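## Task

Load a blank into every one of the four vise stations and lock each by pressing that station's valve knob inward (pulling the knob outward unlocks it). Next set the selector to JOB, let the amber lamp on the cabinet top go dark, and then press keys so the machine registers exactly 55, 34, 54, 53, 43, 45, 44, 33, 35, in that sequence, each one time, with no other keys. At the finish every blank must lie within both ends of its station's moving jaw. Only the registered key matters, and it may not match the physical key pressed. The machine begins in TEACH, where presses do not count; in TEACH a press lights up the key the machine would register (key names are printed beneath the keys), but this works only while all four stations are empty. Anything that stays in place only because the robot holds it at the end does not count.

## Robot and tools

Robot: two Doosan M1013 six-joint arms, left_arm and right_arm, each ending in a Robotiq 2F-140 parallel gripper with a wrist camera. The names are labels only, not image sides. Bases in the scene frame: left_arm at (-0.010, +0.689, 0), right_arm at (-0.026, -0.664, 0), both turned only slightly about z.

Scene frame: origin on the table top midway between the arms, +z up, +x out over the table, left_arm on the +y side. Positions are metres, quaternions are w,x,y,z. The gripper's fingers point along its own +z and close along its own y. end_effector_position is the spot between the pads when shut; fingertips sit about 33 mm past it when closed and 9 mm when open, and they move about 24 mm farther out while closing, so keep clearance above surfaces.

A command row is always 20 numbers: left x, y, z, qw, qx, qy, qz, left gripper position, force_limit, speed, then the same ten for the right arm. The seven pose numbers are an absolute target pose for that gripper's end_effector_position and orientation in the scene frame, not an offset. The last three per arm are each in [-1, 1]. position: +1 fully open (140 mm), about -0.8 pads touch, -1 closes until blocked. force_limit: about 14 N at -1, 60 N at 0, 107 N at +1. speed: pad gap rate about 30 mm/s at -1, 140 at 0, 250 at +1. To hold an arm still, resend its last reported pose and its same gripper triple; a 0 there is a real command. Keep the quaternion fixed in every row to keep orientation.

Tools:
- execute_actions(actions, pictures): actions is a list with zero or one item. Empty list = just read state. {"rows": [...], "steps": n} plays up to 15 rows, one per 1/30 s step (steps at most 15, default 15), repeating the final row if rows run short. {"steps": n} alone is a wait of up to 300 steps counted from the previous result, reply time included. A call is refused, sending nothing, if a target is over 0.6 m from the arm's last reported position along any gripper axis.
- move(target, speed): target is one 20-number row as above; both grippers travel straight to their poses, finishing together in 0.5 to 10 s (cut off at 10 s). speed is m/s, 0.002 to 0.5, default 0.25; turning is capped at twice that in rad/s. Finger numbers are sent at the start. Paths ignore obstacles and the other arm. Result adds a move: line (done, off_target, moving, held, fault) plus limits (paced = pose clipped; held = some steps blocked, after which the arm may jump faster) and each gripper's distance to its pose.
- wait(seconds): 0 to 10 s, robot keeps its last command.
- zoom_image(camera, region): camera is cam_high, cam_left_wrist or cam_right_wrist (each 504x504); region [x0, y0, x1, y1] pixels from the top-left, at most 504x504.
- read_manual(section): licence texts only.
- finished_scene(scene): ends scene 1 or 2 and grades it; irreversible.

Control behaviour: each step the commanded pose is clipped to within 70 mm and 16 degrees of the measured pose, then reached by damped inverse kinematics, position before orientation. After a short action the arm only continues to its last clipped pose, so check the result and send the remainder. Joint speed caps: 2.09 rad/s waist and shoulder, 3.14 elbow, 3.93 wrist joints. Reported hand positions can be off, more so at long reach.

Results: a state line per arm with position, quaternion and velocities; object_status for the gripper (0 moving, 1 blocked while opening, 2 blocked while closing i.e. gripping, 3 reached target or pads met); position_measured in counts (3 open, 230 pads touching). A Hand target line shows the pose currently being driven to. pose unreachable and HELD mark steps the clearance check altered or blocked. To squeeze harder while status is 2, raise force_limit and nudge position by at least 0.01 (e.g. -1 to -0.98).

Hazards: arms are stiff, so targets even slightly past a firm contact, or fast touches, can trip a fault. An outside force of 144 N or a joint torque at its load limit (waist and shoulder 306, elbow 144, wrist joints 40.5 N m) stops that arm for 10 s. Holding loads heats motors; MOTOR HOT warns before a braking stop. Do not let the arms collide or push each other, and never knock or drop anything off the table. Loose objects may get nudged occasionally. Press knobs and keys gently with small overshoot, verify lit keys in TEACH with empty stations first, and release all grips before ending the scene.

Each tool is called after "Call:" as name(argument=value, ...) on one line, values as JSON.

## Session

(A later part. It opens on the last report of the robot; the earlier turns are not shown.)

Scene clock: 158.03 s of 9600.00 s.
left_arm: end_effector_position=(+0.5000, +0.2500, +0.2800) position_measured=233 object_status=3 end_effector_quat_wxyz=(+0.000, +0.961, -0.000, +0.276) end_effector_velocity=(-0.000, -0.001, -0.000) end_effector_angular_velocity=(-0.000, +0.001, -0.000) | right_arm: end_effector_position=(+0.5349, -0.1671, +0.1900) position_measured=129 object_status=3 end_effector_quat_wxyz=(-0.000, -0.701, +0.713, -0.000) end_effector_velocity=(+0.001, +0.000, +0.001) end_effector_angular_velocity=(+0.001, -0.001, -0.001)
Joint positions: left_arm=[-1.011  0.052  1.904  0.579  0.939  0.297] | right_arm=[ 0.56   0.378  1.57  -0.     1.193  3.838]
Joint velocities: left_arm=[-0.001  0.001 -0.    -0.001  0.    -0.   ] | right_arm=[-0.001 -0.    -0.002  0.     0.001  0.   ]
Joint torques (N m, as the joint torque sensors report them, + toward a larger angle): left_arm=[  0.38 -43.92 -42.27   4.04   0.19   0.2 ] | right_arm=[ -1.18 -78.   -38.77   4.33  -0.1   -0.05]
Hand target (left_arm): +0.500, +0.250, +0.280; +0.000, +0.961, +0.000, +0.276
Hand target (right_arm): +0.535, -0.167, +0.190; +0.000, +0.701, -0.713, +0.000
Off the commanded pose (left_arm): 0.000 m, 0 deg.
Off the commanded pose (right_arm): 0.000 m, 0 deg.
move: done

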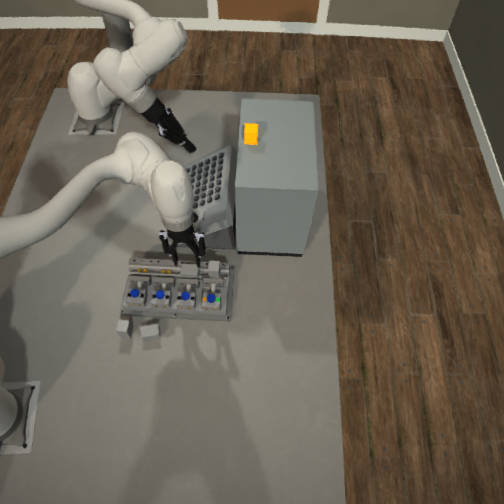

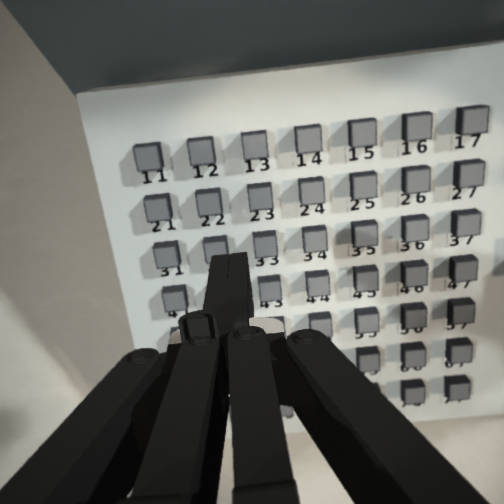

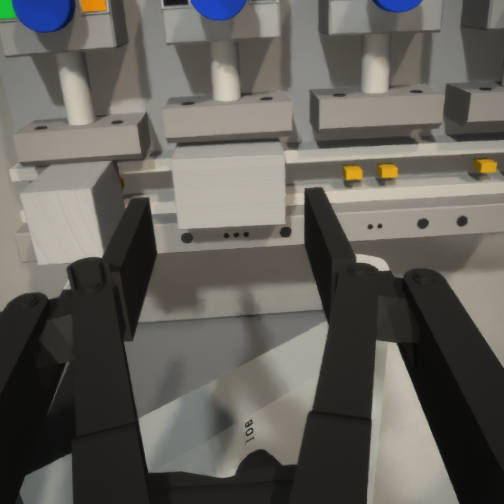

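Call:
move(target=[0.5,0.25,0.28,0,0.961,0,0.276,-1,0,0,0.533,-0.26,0.163,0,0.701,-0.713,0,-1,0,0], speed=0.15)

Call:
move(target=[0.5,0.25,0.28,0,0.961,0,0.276,-1,0,0,0.533,-0.26,0.134,0,0.701,-0.713,0,-1,0,0], speed=0.025)

Call:
move(target=[0.5,0.25,0.28,0,0.961,0,0.276,-1,0,0,0.52,-0.29,0.18,0,0.701,-0.713,0,-1,0,0], speed=0.15)

Call:
move(target=[0.5,0.25,0.28,0,0.961,0,0.276,-1,0,0,0.415,-0.365,0.15,0,0.777,-0.629,0,0.1,0,0], speed=0.2)

Call:
move(target=[0.5,0.25,0.28,0,0.961,0,0.276,-1,0,0,0.415,-0.365,0.108,0,0.777,-0.629,0,0.1,0,0], speed=0.1)

Scene clock: 167.40 s of 9600.00 s.
left_arm: end_effector_position=(+0.5000, +0.2500, +0.2800) position_measured=233 object_status=3 end_effector_quat_wxyz=(+0.000, +0.961, -0.000, +0.276) end_effector_velocity=(-0.000, -0.001, -0.000) end_effector_angular_velocity=(+0.002, -0.001, -0.003) | right_arm: end_effector_position=(+0.5328, -0.2599, +0.1630) position_measured=233 object_status=3 end_effector_quat_wxyz=(-0.000, -0.701, +0.713, +0.000) end_effector_velocity=(+0.000, -0.001, -0.000) end_effector_angular_velocity=(+0.000, +0.000, -0.001)
Joint positions: left_arm=[-1.011  0.052  1.904  0.579  0.939  0.297] | right_arm=[0.457 0.308 1.723 0.    1.111 3.735]
Joint velocities: left_arm=[-0.002  0.001 -0.     0.002  0.     0.   ] | right_arm=[-0.001 -0.     0.001  0.001 -0.001 -0.001]
Joint torques (N m, as the joint torque sensors report them, + toward a larger angle): left_arm=[  1.07 -44.13 -41.89   4.11   0.23   0.27] | right_arm=[ -0.13 -70.8  -37.74   4.36  -0.17   0.02]
Hand target (left_arm): +0.500, +0.250, +0.280; +0.000, +0.961, +0.000, +0.276
Hand target (right_arm): +0.533, -0.260, +0.163; +0.000, +0.701, -0.713, -0.000
Off the commanded pose (left_arm): 0.000 m, 0 deg.
Off the commanded pose (right_arm): 0.000 m, 0 deg.
After step 90, 5.37 s passed at rest.
move: done

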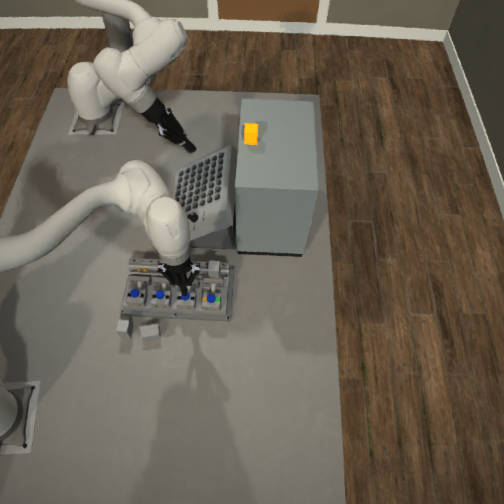

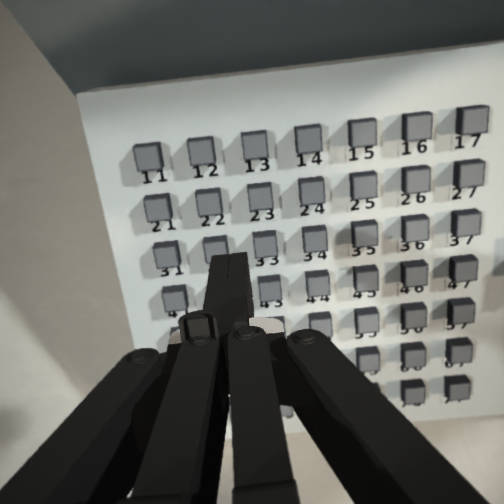

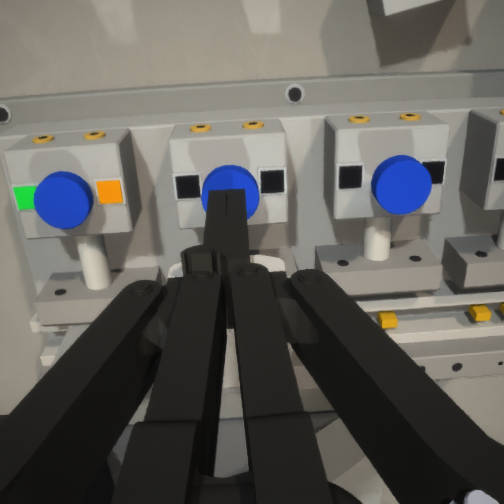

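Scene clock: 168.80 s of 9600.00 s.
left_arm: end_effector_position=(+0.5000, +0.2500, +0.2800) position_measured=233 object_status=3 end_effector_quat_wxyz=(+0.000, +0.961, -0.000, +0.276) end_effector_velocity=(-0.001, -0.001, -0.000) end_effector_angular_velocity=(+0.002, -0.001, -0.003) | right_arm: end_effector_position=(+0.5330, -0.2600, +0.1340) position_measured=233 object_status=3 end_effector_quat_wxyz=(+0.000, -0.701, +0.713, +0.000) end_effector_velocity=(+0.001, +0.000, +0.001) end_effector_angular_velocity=(+0.001, -0.002, -0.000)
Joint positions: left_arm=[-1.011  0.052  1.904  0.579  0.939  0.297] | right_arm=[0.457 0.33  1.75  0.    1.062 3.735]
Joint velocities: left_arm=[-0.002 -0.     0.001  0.002  0.     0.001] | right_arm=[-0.001 -0.    -0.001 -0.    -0.001 -0.   ]
Joint torques (N m, as the joint torque sensors report them, + toward a larger angle): left_arm=[  0.77 -44.61 -41.98   4.15   0.15   0.09] | right_arm=[ -3.63 -67.58 -33.9    3.69  -0.62   0.12]
Hand target (left_arm): +0.500, +0.250, +0.280; +0.000, +0.961, -0.000, +0.276
Hand target (right_arm): +0.533, -0.260, +0.134; -0.000, +0.701, -0.713, -0.000
Off the commanded pose (left_arm): 0.000 m, 0 deg.
Off the commanded pose (right_arm): 0.000 m, 0 deg.
move: done

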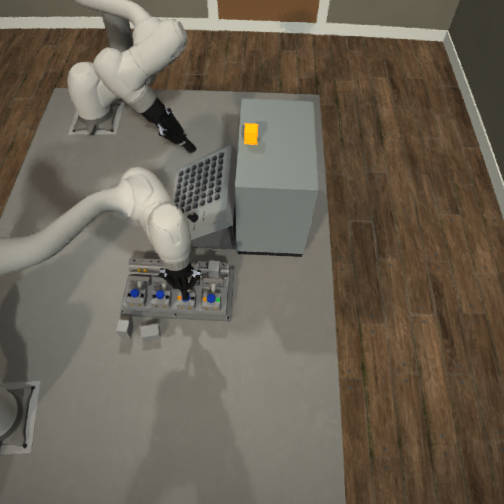

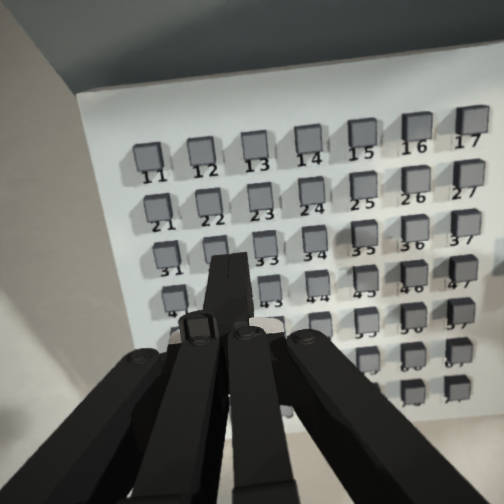

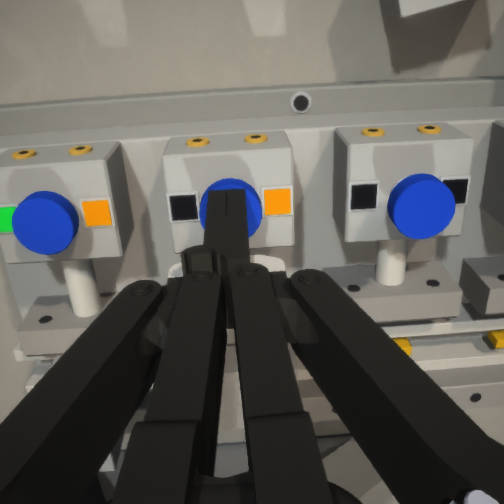

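Scene clock: 169.57 s of 9600.00 s.
left_arm: end_effector_position=(+0.5000, +0.2500, +0.2800) position_measured=233 object_status=3 end_effector_quat_wxyz=(+0.000, +0.961, -0.000, +0.276) end_effector_velocity=(-0.001, +0.000, -0.001) end_effector_angular_velocity=(+0.002, +0.002, +0.000) | right_arm: end_effector_position=(+0.5199, -0.2900, +0.1799) position_measured=233 object_status=3 end_effector_quat_wxyz=(-0.000, -0.701, +0.713, -0.000) end_effector_velocity=(+0.000, -0.001, +0.001) end_effector_angular_velocity=(+0.000, -0.001, -0.001)
Joint positions: left_arm=[-1.011  0.052  1.904  0.579  0.939  0.297] | right_arm=[ 0.43   0.254  1.76  -0.     1.127  3.708]
Joint velocities: left_arm=[-0.     0.001  0.001 -0.001  0.001  0.   ] | right_arm=[-0.001 -0.001 -0.    -0.     0.001 -0.   ]
Joint torques (N m, as the joint torque sensors report them, + toward a larger angle): left_arm=[  0.48 -43.73 -42.03   4.11   0.12   0.22] | right_arm=[ -0.45 -66.62 -37.28   4.41  -0.3    0.26]
Hand target (left_arm): +0.500, +0.250, +0.280; +0.000, +0.961, +0.000, +0.276
Hand target (right_arm): +0.520, -0.290, +0.180; +0.000, +0.701, -0.713, +0.000
Off the commanded pose (left_arm): 0.000 m, 0 deg.
Off the commanded pose (right_arm): 0.000 m, 0 deg.
move: done

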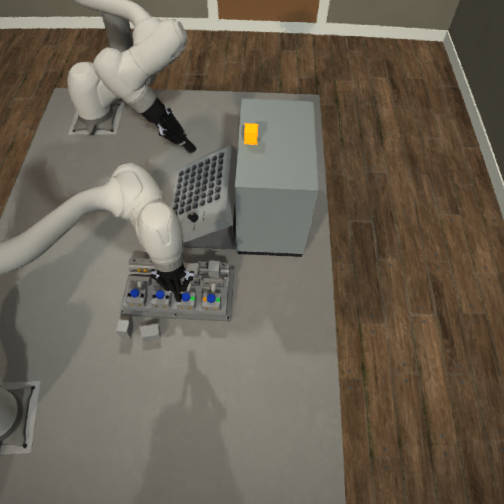

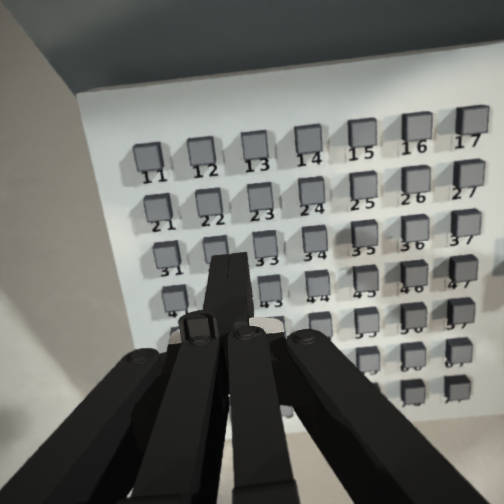

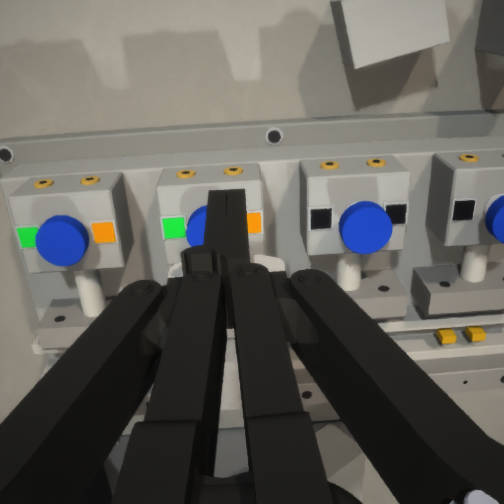

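Scene clock: 170.63 s of 9600.00 s.
left_arm: end_effector_position=(+0.5000, +0.2500, +0.2800) position_measured=233 object_status=3 end_effector_quat_wxyz=(+0.000, +0.961, -0.000, +0.276) end_effector_velocity=(+0.000, +0.000, -0.000) end_effector_angular_velocity=(-0.000, -0.000, +0.000) | right_arm: end_effector_position=(+0.4149, -0.3648, +0.1499) position_measured=117 object_status=3 end_effector_quat_wxyz=(+0.000, +0.777, -0.629, -0.000) end_effector_velocity=(-0.001, -0.001, -0.000) end_effector_angular_velocity=(+0.000, +0.000, +0.000)
Joint positions: left_arm=[-1.011  0.052  1.904  0.579  0.939  0.297] | right_arm=[0.413 0.085 2.027 0.    1.03  3.464]
Joint velocities: left_arm=[ 0.001  0.     0.001  0.    -0.001 -0.   ] | right_arm=[-0.    -0.001  0.002  0.    -0.    -0.001]
Joint torques (N m, as the joint torque sensors report them, + toward a larger angle): left_arm=[  0.98 -44.57 -41.98   3.98   0.22   0.16] | right_arm=[ -1.44 -46.04 -35.69   4.08  -0.25   0.06]
Hand target (left_arm): +0.500, +0.250, +0.280; +0.000, +0.961, -0.000, +0.276
Hand target (right_arm): +0.415, -0.365, +0.150; -0.000, +0.777, -0.629, -0.000
Off the commanded pose (left_arm): 0.000 m, 0 deg.
Off the commanded pose (right_arm): 0.000 m, 0 deg.
move: done

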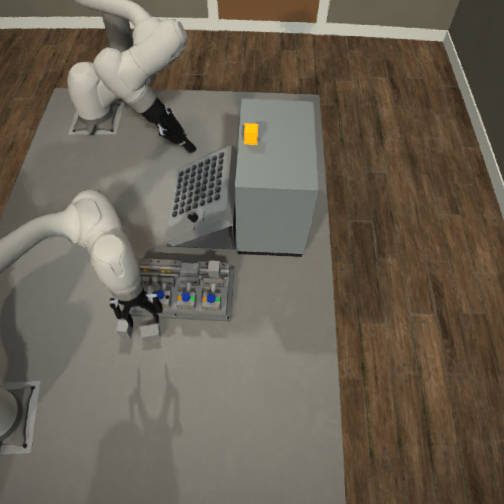

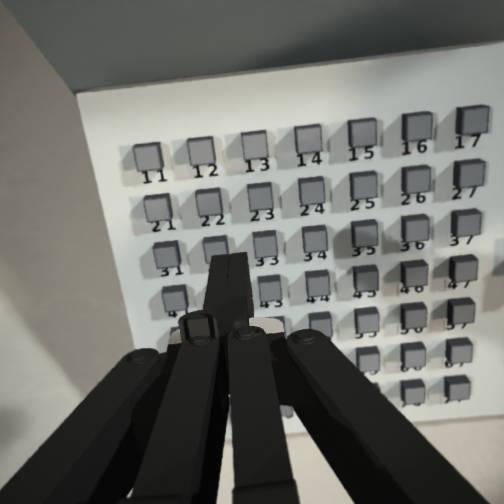

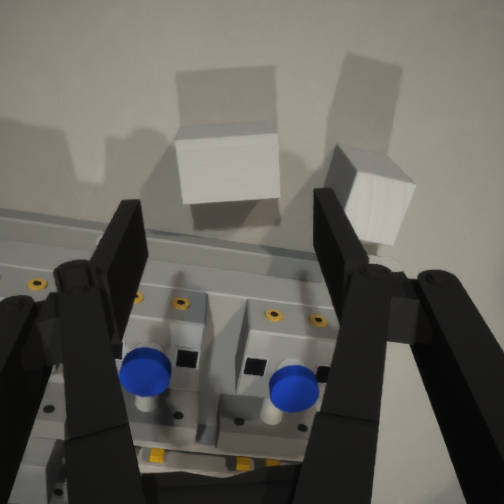

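Scene clock: 171.40 s of 9600.00 s.
left_arm: end_effector_position=(+0.5000, +0.2500, +0.2800) position_measured=233 object_status=3 end_effector_quat_wxyz=(+0.000, +0.961, -0.000, +0.276) end_effector_velocity=(+0.000, +0.000, -0.000) end_effector_angular_velocity=(+0.001, +0.000, +0.001) | right_arm: end_effector_position=(+0.4150, -0.3650, +0.1080) position_measured=117 object_status=3 end_effector_quat_wxyz=(-0.000, +0.777, -0.629, -0.000) end_effector_velocity=(-0.001, +0.000, -0.001) end_effector_angular_velocity=(-0.000, +0.001, +0.001)
Joint positions: left_arm=[-1.011  0.052  1.904  0.579  0.939  0.297] | right_arm=[0.412 0.127 2.069 0.    0.946 3.463]
Joint velocities: left_arm=[ 0.     0.001 -0.     0.     0.    -0.   ] | right_arm=[ 0.001  0.001  0.001  0.    -0.001 -0.   ]
Joint torques (N m, as the joint torque sensors report them, + toward a larger angle): left_arm=[  0.49 -43.87 -42.06   4.     0.15   0.2 ] | right_arm=[ -2.39 -47.64 -34.     3.86  -0.2    0.14]
Hand target (left_arm): +0.500, +0.250, +0.280; +0.000, +0.961, +0.000, +0.276
Hand target (right_arm): +0.415, -0.365, +0.108; -0.000, +0.777, -0.629, -0.000
Off the commanded pose (left_arm): 0.000 m, 0 deg.
Off the commanded pose (right_arm): 0.000 m, 0 deg.
move: done

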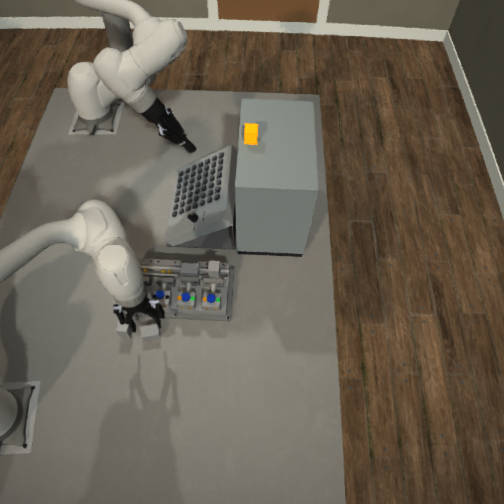

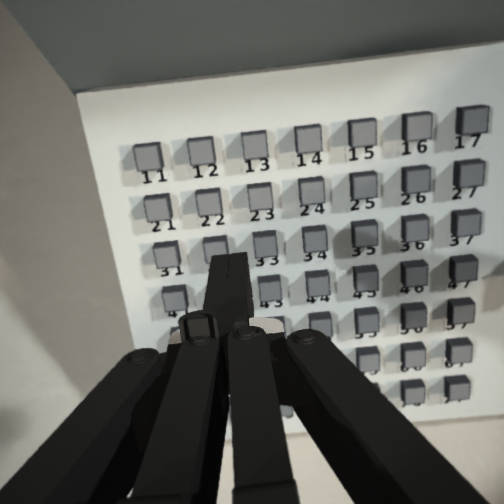

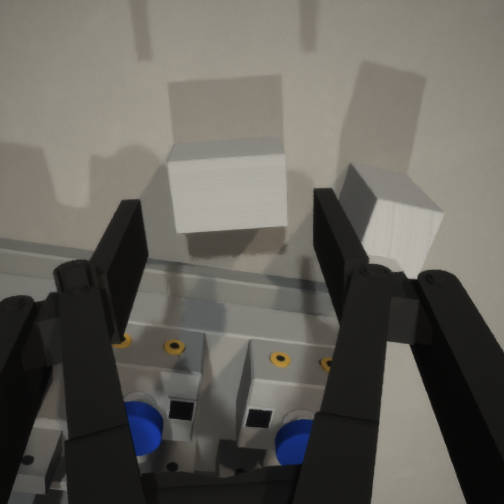

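Call:
move(target=[0.5,0.25,0.28,0,0.961,0,0.276,-1,0,0,0.4146,-0.363,0.048,0,0.78,-0.626,0,0.05,0,0], speed=0.06)

Call:
move(target=[0.5,0.25,0.28,0,0.961,0,0.276,-1,0,0,0.4146,-0.363,0.048,0,0.78,-0.626,0,-1,0,-0.5])

Call:
move(target=[0.5,0.25,0.28,0,0.961,0,0.276,-1,0,0,0.4146,-0.363,0.19,0,0.78,-0.626,0,-1,0,-0.5], speed=0.2)

Call:
move(target=[0.5,0.25,0.28,0,0.961,0,0.276,-1,0,0,0.45,-0.161,0.19,0,0.701,-0.713,0,-1,0,-0.5], speed=0.2)

Call:
move(target=[0.5,0.25,0.28,0,0.961,0,0.276,-1,0,0,0.45,-0.161,0.137,0,0.701,-0.713,0,-1,0,-0.5], speed=0.08)

Scene clock: 183.70 s of 9600.00 s.
left_arm: end_effector_position=(+0.5000, +0.2500, +0.2800) position_measured=233 object_status=3 end_effector_quat_wxyz=(+0.000, +0.961, -0.000, +0.276) end_effector_velocity=(-0.000, -0.000, +0.001) end_effector_angular_velocity=(-0.000, -0.002, -0.002) | right_arm: end_effector_position=(+0.4146, -0.3629, +0.0480) position_measured=123 object_status=3 end_effector_quat_wxyz=(-0.000, +0.780, -0.626, -0.000) end_effector_velocity=(-0.000, -0.000, -0.000) end_effector_angular_velocity=(-0.000, +0.000, +0.000)
Joint positions: left_arm=[-1.011  0.052  1.904  0.579  0.939  0.297] | right_arm=[0.416 0.199 2.119 0.    0.824 3.459]
Joint velocities: left_arm=[-0.001 -0.001  0.     0.002 -0.    -0.   ] | right_arm=[ 0.     0.     0.001 -0.    -0.     0.   ]
Joint torques (N m, as the joint torque sensors report them, + toward a larger angle): left_arm=[  1.22 -44.15 -42.14   3.98   0.2    0.32] | right_arm=[ -2.13 -53.35 -30.93   3.49  -0.25   0.22]
Hand target (left_arm): +0.500, +0.250, +0.280; +0.000, +0.961, -0.000, +0.276
Hand target (right_arm): +0.415, -0.363, +0.048; -0.000, +0.780, -0.626, -0.000
Off the commanded pose (left_arm): 0.000 m, 0 deg.
Off the commanded pose (right_arm): 0.000 m, 0 deg.
After step 90, 8.00 s passed at rest.
move: done

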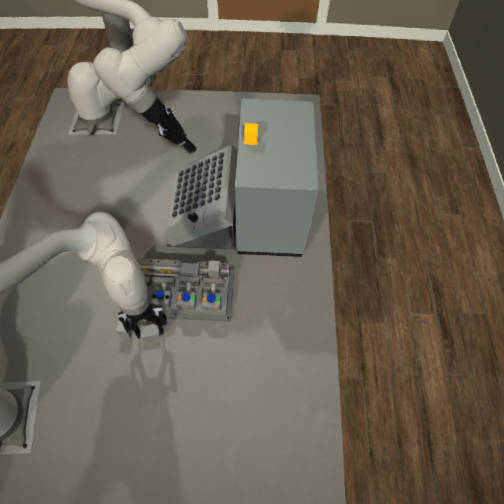

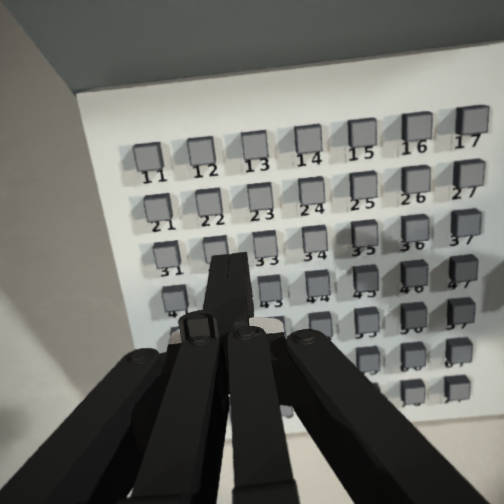

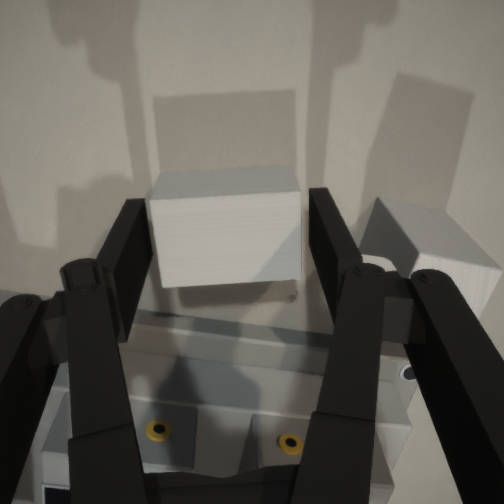

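Scene clock: 184.40 s of 9600.00 s.
left_arm: end_effector_position=(+0.5000, +0.2500, +0.2800) position_measured=233 object_status=3 end_effector_quat_wxyz=(+0.000, +0.961, -0.000, +0.276) end_effector_velocity=(-0.000, +0.000, -0.000) end_effector_angular_velocity=(+0.001, +0.000, -0.000) | right_arm: end_effector_position=(+0.4146, -0.3630, +0.0480) position_measured=143 object_status=2 end_effector_quat_wxyz=(-0.000, +0.780, -0.626, +0.000) end_effector_velocity=(-0.000, +0.001, +0.000) end_effector_angular_velocity=(+0.000, -0.000, +0.002)
Joint positions: left_arm=[-1.011  0.052  1.904  0.579  0.939  0.297] | right_arm=[0.416 0.198 2.119 0.    0.824 3.459]
Joint velocities: left_arm=[-0.    -0.     0.001  0.     0.001  0.   ] | right_arm=[ 0.002  0.    -0.    -0.     0.    -0.   ]
Joint torques (N m, as the joint torque sensors report them, + toward a larger angle): left_arm=[  0.34 -43.02 -42.09   4.05   0.21   0.32] | right_arm=[ -2.38 -36.44 -19.41   3.    -0.66   0.07]
Hand target (left_arm): +0.500, +0.250, +0.280; +0.000, +0.961, -0.000, +0.276
Hand target (right_arm): +0.415, -0.363, +0.048; -0.000, +0.780, -0.626, -0.000
Off the commanded pose (left_arm): 0.000 m, 0 deg.
Off the commanded pose (right_arm): 0.000 m, 0 deg.
move: done

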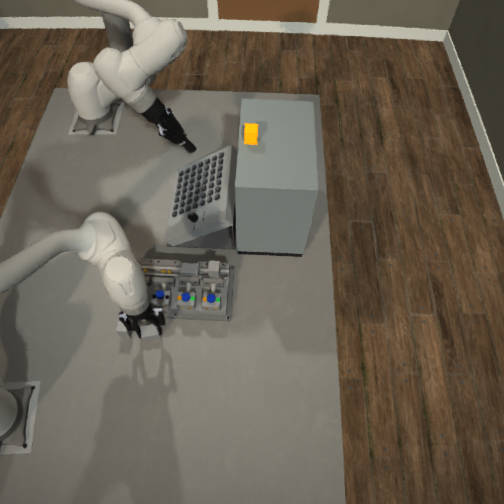

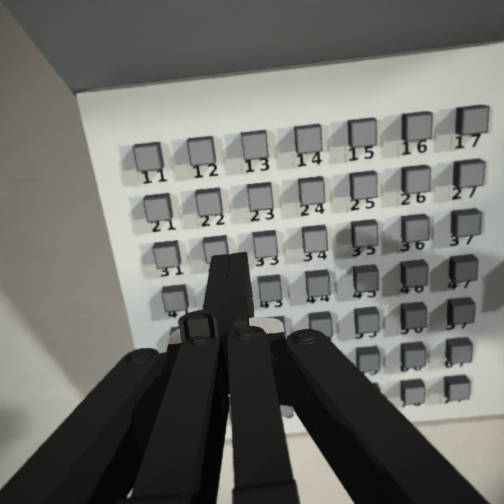

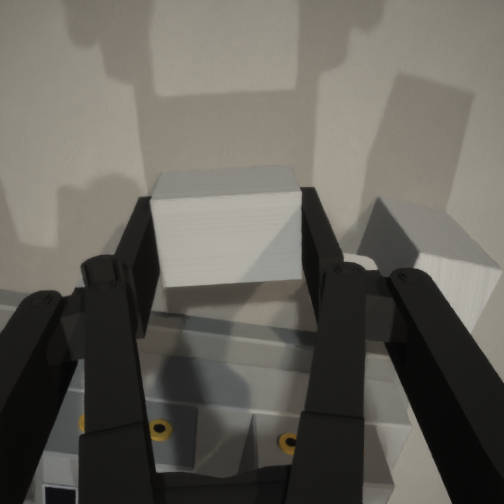

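Scene clock: 185.50 s of 9600.00 s.
left_arm: end_effector_position=(+0.5000, +0.2500, +0.2800) position_measured=233 object_status=3 end_effector_quat_wxyz=(+0.000, +0.961, -0.000, +0.276) end_effector_velocity=(+0.000, -0.001, +0.001) end_effector_angular_velocity=(-0.001, -0.002, -0.001) | right_arm: end_effector_position=(+0.4145, -0.3631, +0.1900) position_measured=143 object_status=2 end_effector_quat_wxyz=(+0.000, +0.780, -0.626, +0.000) end_effector_velocity=(-0.000, +0.000, +0.001) end_effector_angular_velocity=(-0.000, -0.001, +0.001)
Joint positions: left_arm=[-1.011  0.052  1.904  0.579  0.939  0.297] | right_arm=[ 0.416  0.051  1.981 -0.     1.109  3.459]
Joint velocities: left_arm=[-0.001 -0.001 -0.001  0.002 -0.    -0.001] | right_arm=[ 0.001 -0.001 -0.001 -0.     0.001 -0.   ]
Joint torques (N m, as the joint torque sensors report them, + toward a larger angle): left_arm=[  0.15 -44.78 -42.2    4.09   0.16   0.11] | right_arm=[ -2.39 -45.95 -37.47   4.32  -0.26   0.21]
Hand target (left_arm): +0.500, +0.250, +0.280; +0.000, +0.961, -0.000, +0.276
Hand target (right_arm): +0.415, -0.363, +0.190; +0.000, +0.780, -0.626, +0.000
Off the commanded pose (left_arm): 0.000 m, 0 deg.
Off the commanded pose (right_arm): 0.000 m, 0 deg.
move: done

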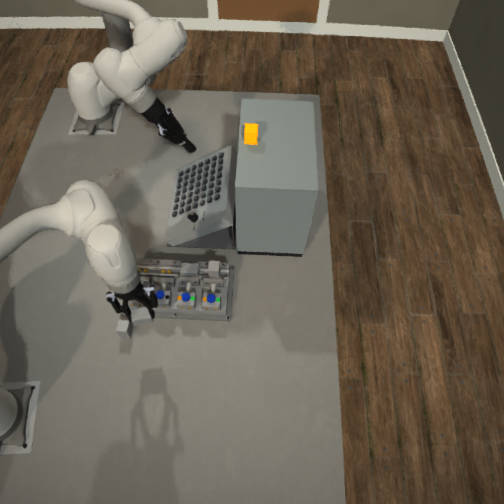

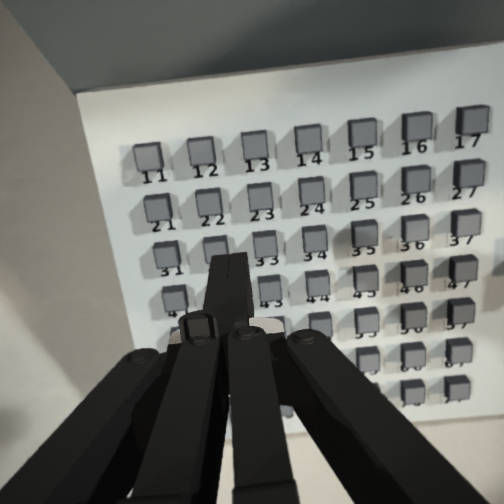

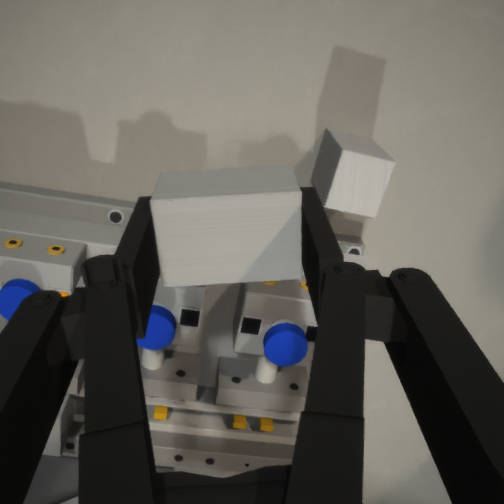

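Scene clock: 186.93 s of 9600.00 s.
left_arm: end_effector_position=(+0.5000, +0.2500, +0.2800) position_measured=233 object_status=3 end_effector_quat_wxyz=(+0.000, +0.961, -0.000, +0.276) end_effector_velocity=(-0.001, -0.000, -0.001) end_effector_angular_velocity=(+0.000, +0.003, +0.001) | right_arm: end_effector_position=(+0.4504, -0.1611, +0.1901) position_measured=143 object_status=2 end_effector_quat_wxyz=(+0.000, -0.701, +0.713, -0.000) end_effector_velocity=(+0.001, -0.000, +0.001) end_effector_angular_velocity=(+0.001, -0.001, -0.002)
Joint positions: left_arm=[-1.011  0.052  1.904  0.579  0.939  0.297] | right_arm=[ 0.644  0.294  1.688 -0.     1.16   3.922]
Joint velocities: left_arm=[-0.     0.001  0.001 -0.003  0.     0.   ] | right_arm=[-0.001  0.    -0.002 -0.     0.     0.001]
Joint torques (N m, as the joint torque sensors report them, + toward a larger angle): left_arm=[  0.18 -44.19 -41.95   4.17   0.15   0.21] | right_arm=[ -3.28 -72.78 -39.69   4.43  -0.16   0.22]
Hand target (left_arm): +0.500, +0.250, +0.280; +0.000, +0.961, -0.000, +0.276
Hand target (right_arm): +0.450, -0.161, +0.190; -0.000, +0.701, -0.713, +0.000
Off the commanded pose (left_arm): 0.000 m, 0 deg.
Off the commanded pose (right_arm): 0.000 m, 0 deg.
move: done

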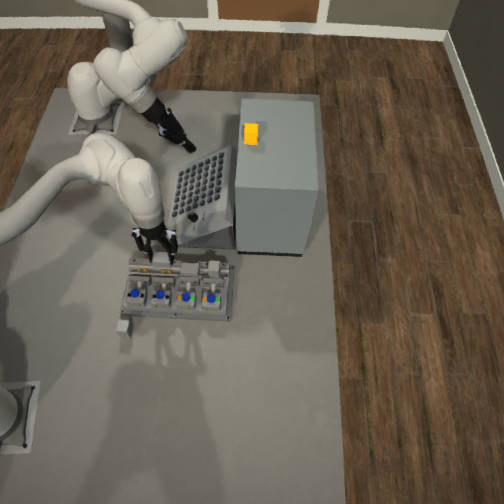

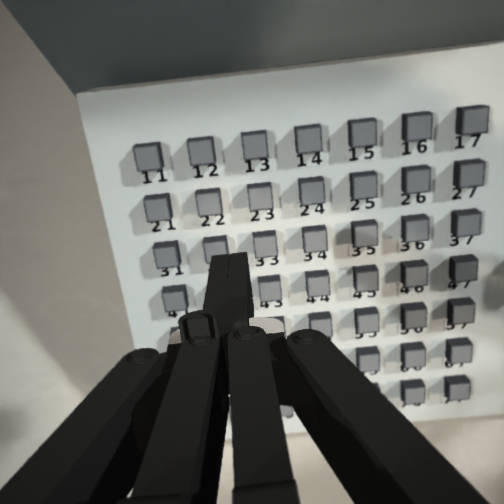

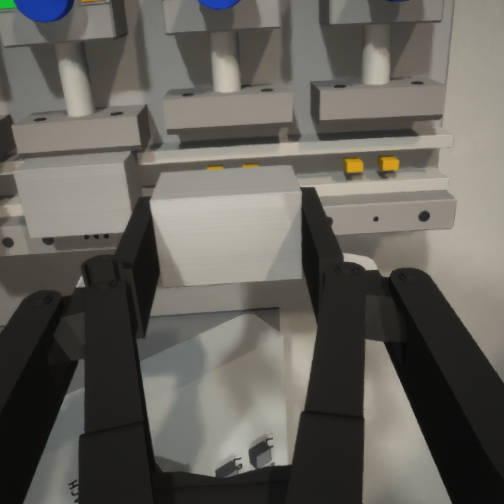

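Scene clock: 187.90 s of 9600.00 s.
left_arm: end_effector_position=(+0.5000, +0.2500, +0.2800) position_measured=233 object_status=3 end_effector_quat_wxyz=(+0.000, +0.961, -0.000, +0.276) end_effector_velocity=(+0.000, -0.001, +0.001) end_effector_angular_velocity=(-0.001, -0.001, -0.000) | right_arm: end_effector_position=(+0.4500, -0.1609, +0.1370) position_measured=143 object_status=2 end_effector_quat_wxyz=(+0.000, -0.701, +0.713, +0.000) end_effector_velocity=(-0.000, -0.000, -0.000) end_effector_angular_velocity=(-0.000, +0.000, -0.000)
Joint positions: left_arm=[-1.011  0.052  1.904  0.579  0.939  0.297] | right_arm=[0.644 0.332 1.742 0.    1.068 3.922]
Joint velocities: left_arm=[-0.    -0.    -0.001  0.    -0.    -0.   ] | right_arm=[ 0.     0.     0.001 -0.    -0.     0.   ]
Joint torques (N m, as the joint torque sensors report them, + toward a larger angle): left_arm=[  0.65 -44.17 -42.36   4.07   0.21   0.28] | right_arm=[ -0.87 -73.7  -37.81   4.22  -0.02   0.14]
Hand target (left_arm): +0.500, +0.250, +0.280; +0.000, +0.961, +0.000, +0.276
Hand target (right_arm): +0.450, -0.161, +0.137; -0.000, +0.701, -0.713, -0.000
Off the commanded pose (left_arm): 0.000 m, 0 deg.
Off the commanded pose (right_arm): 0.000 m, 0 deg.
move: done

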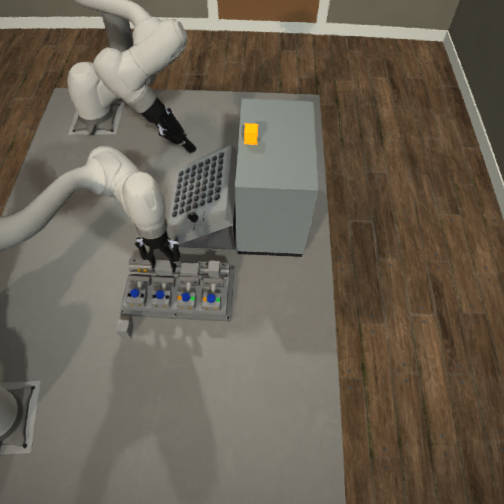

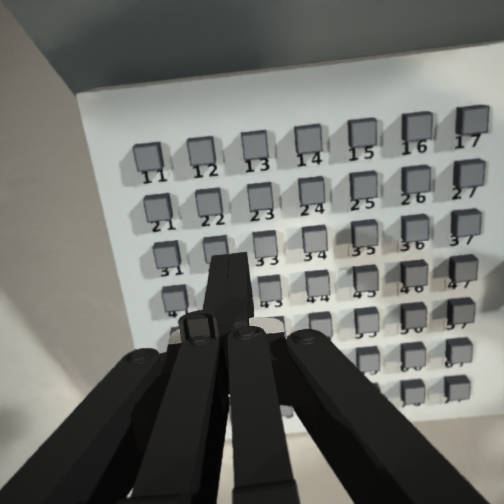

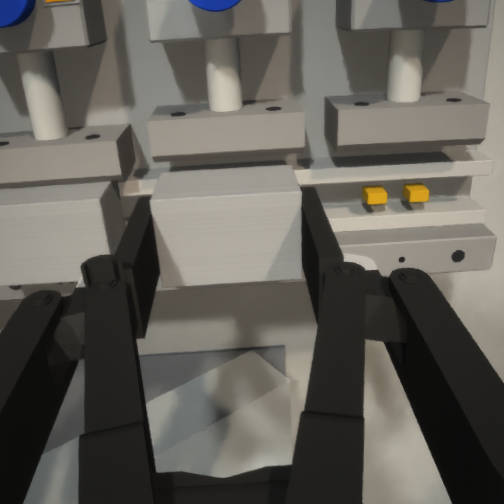

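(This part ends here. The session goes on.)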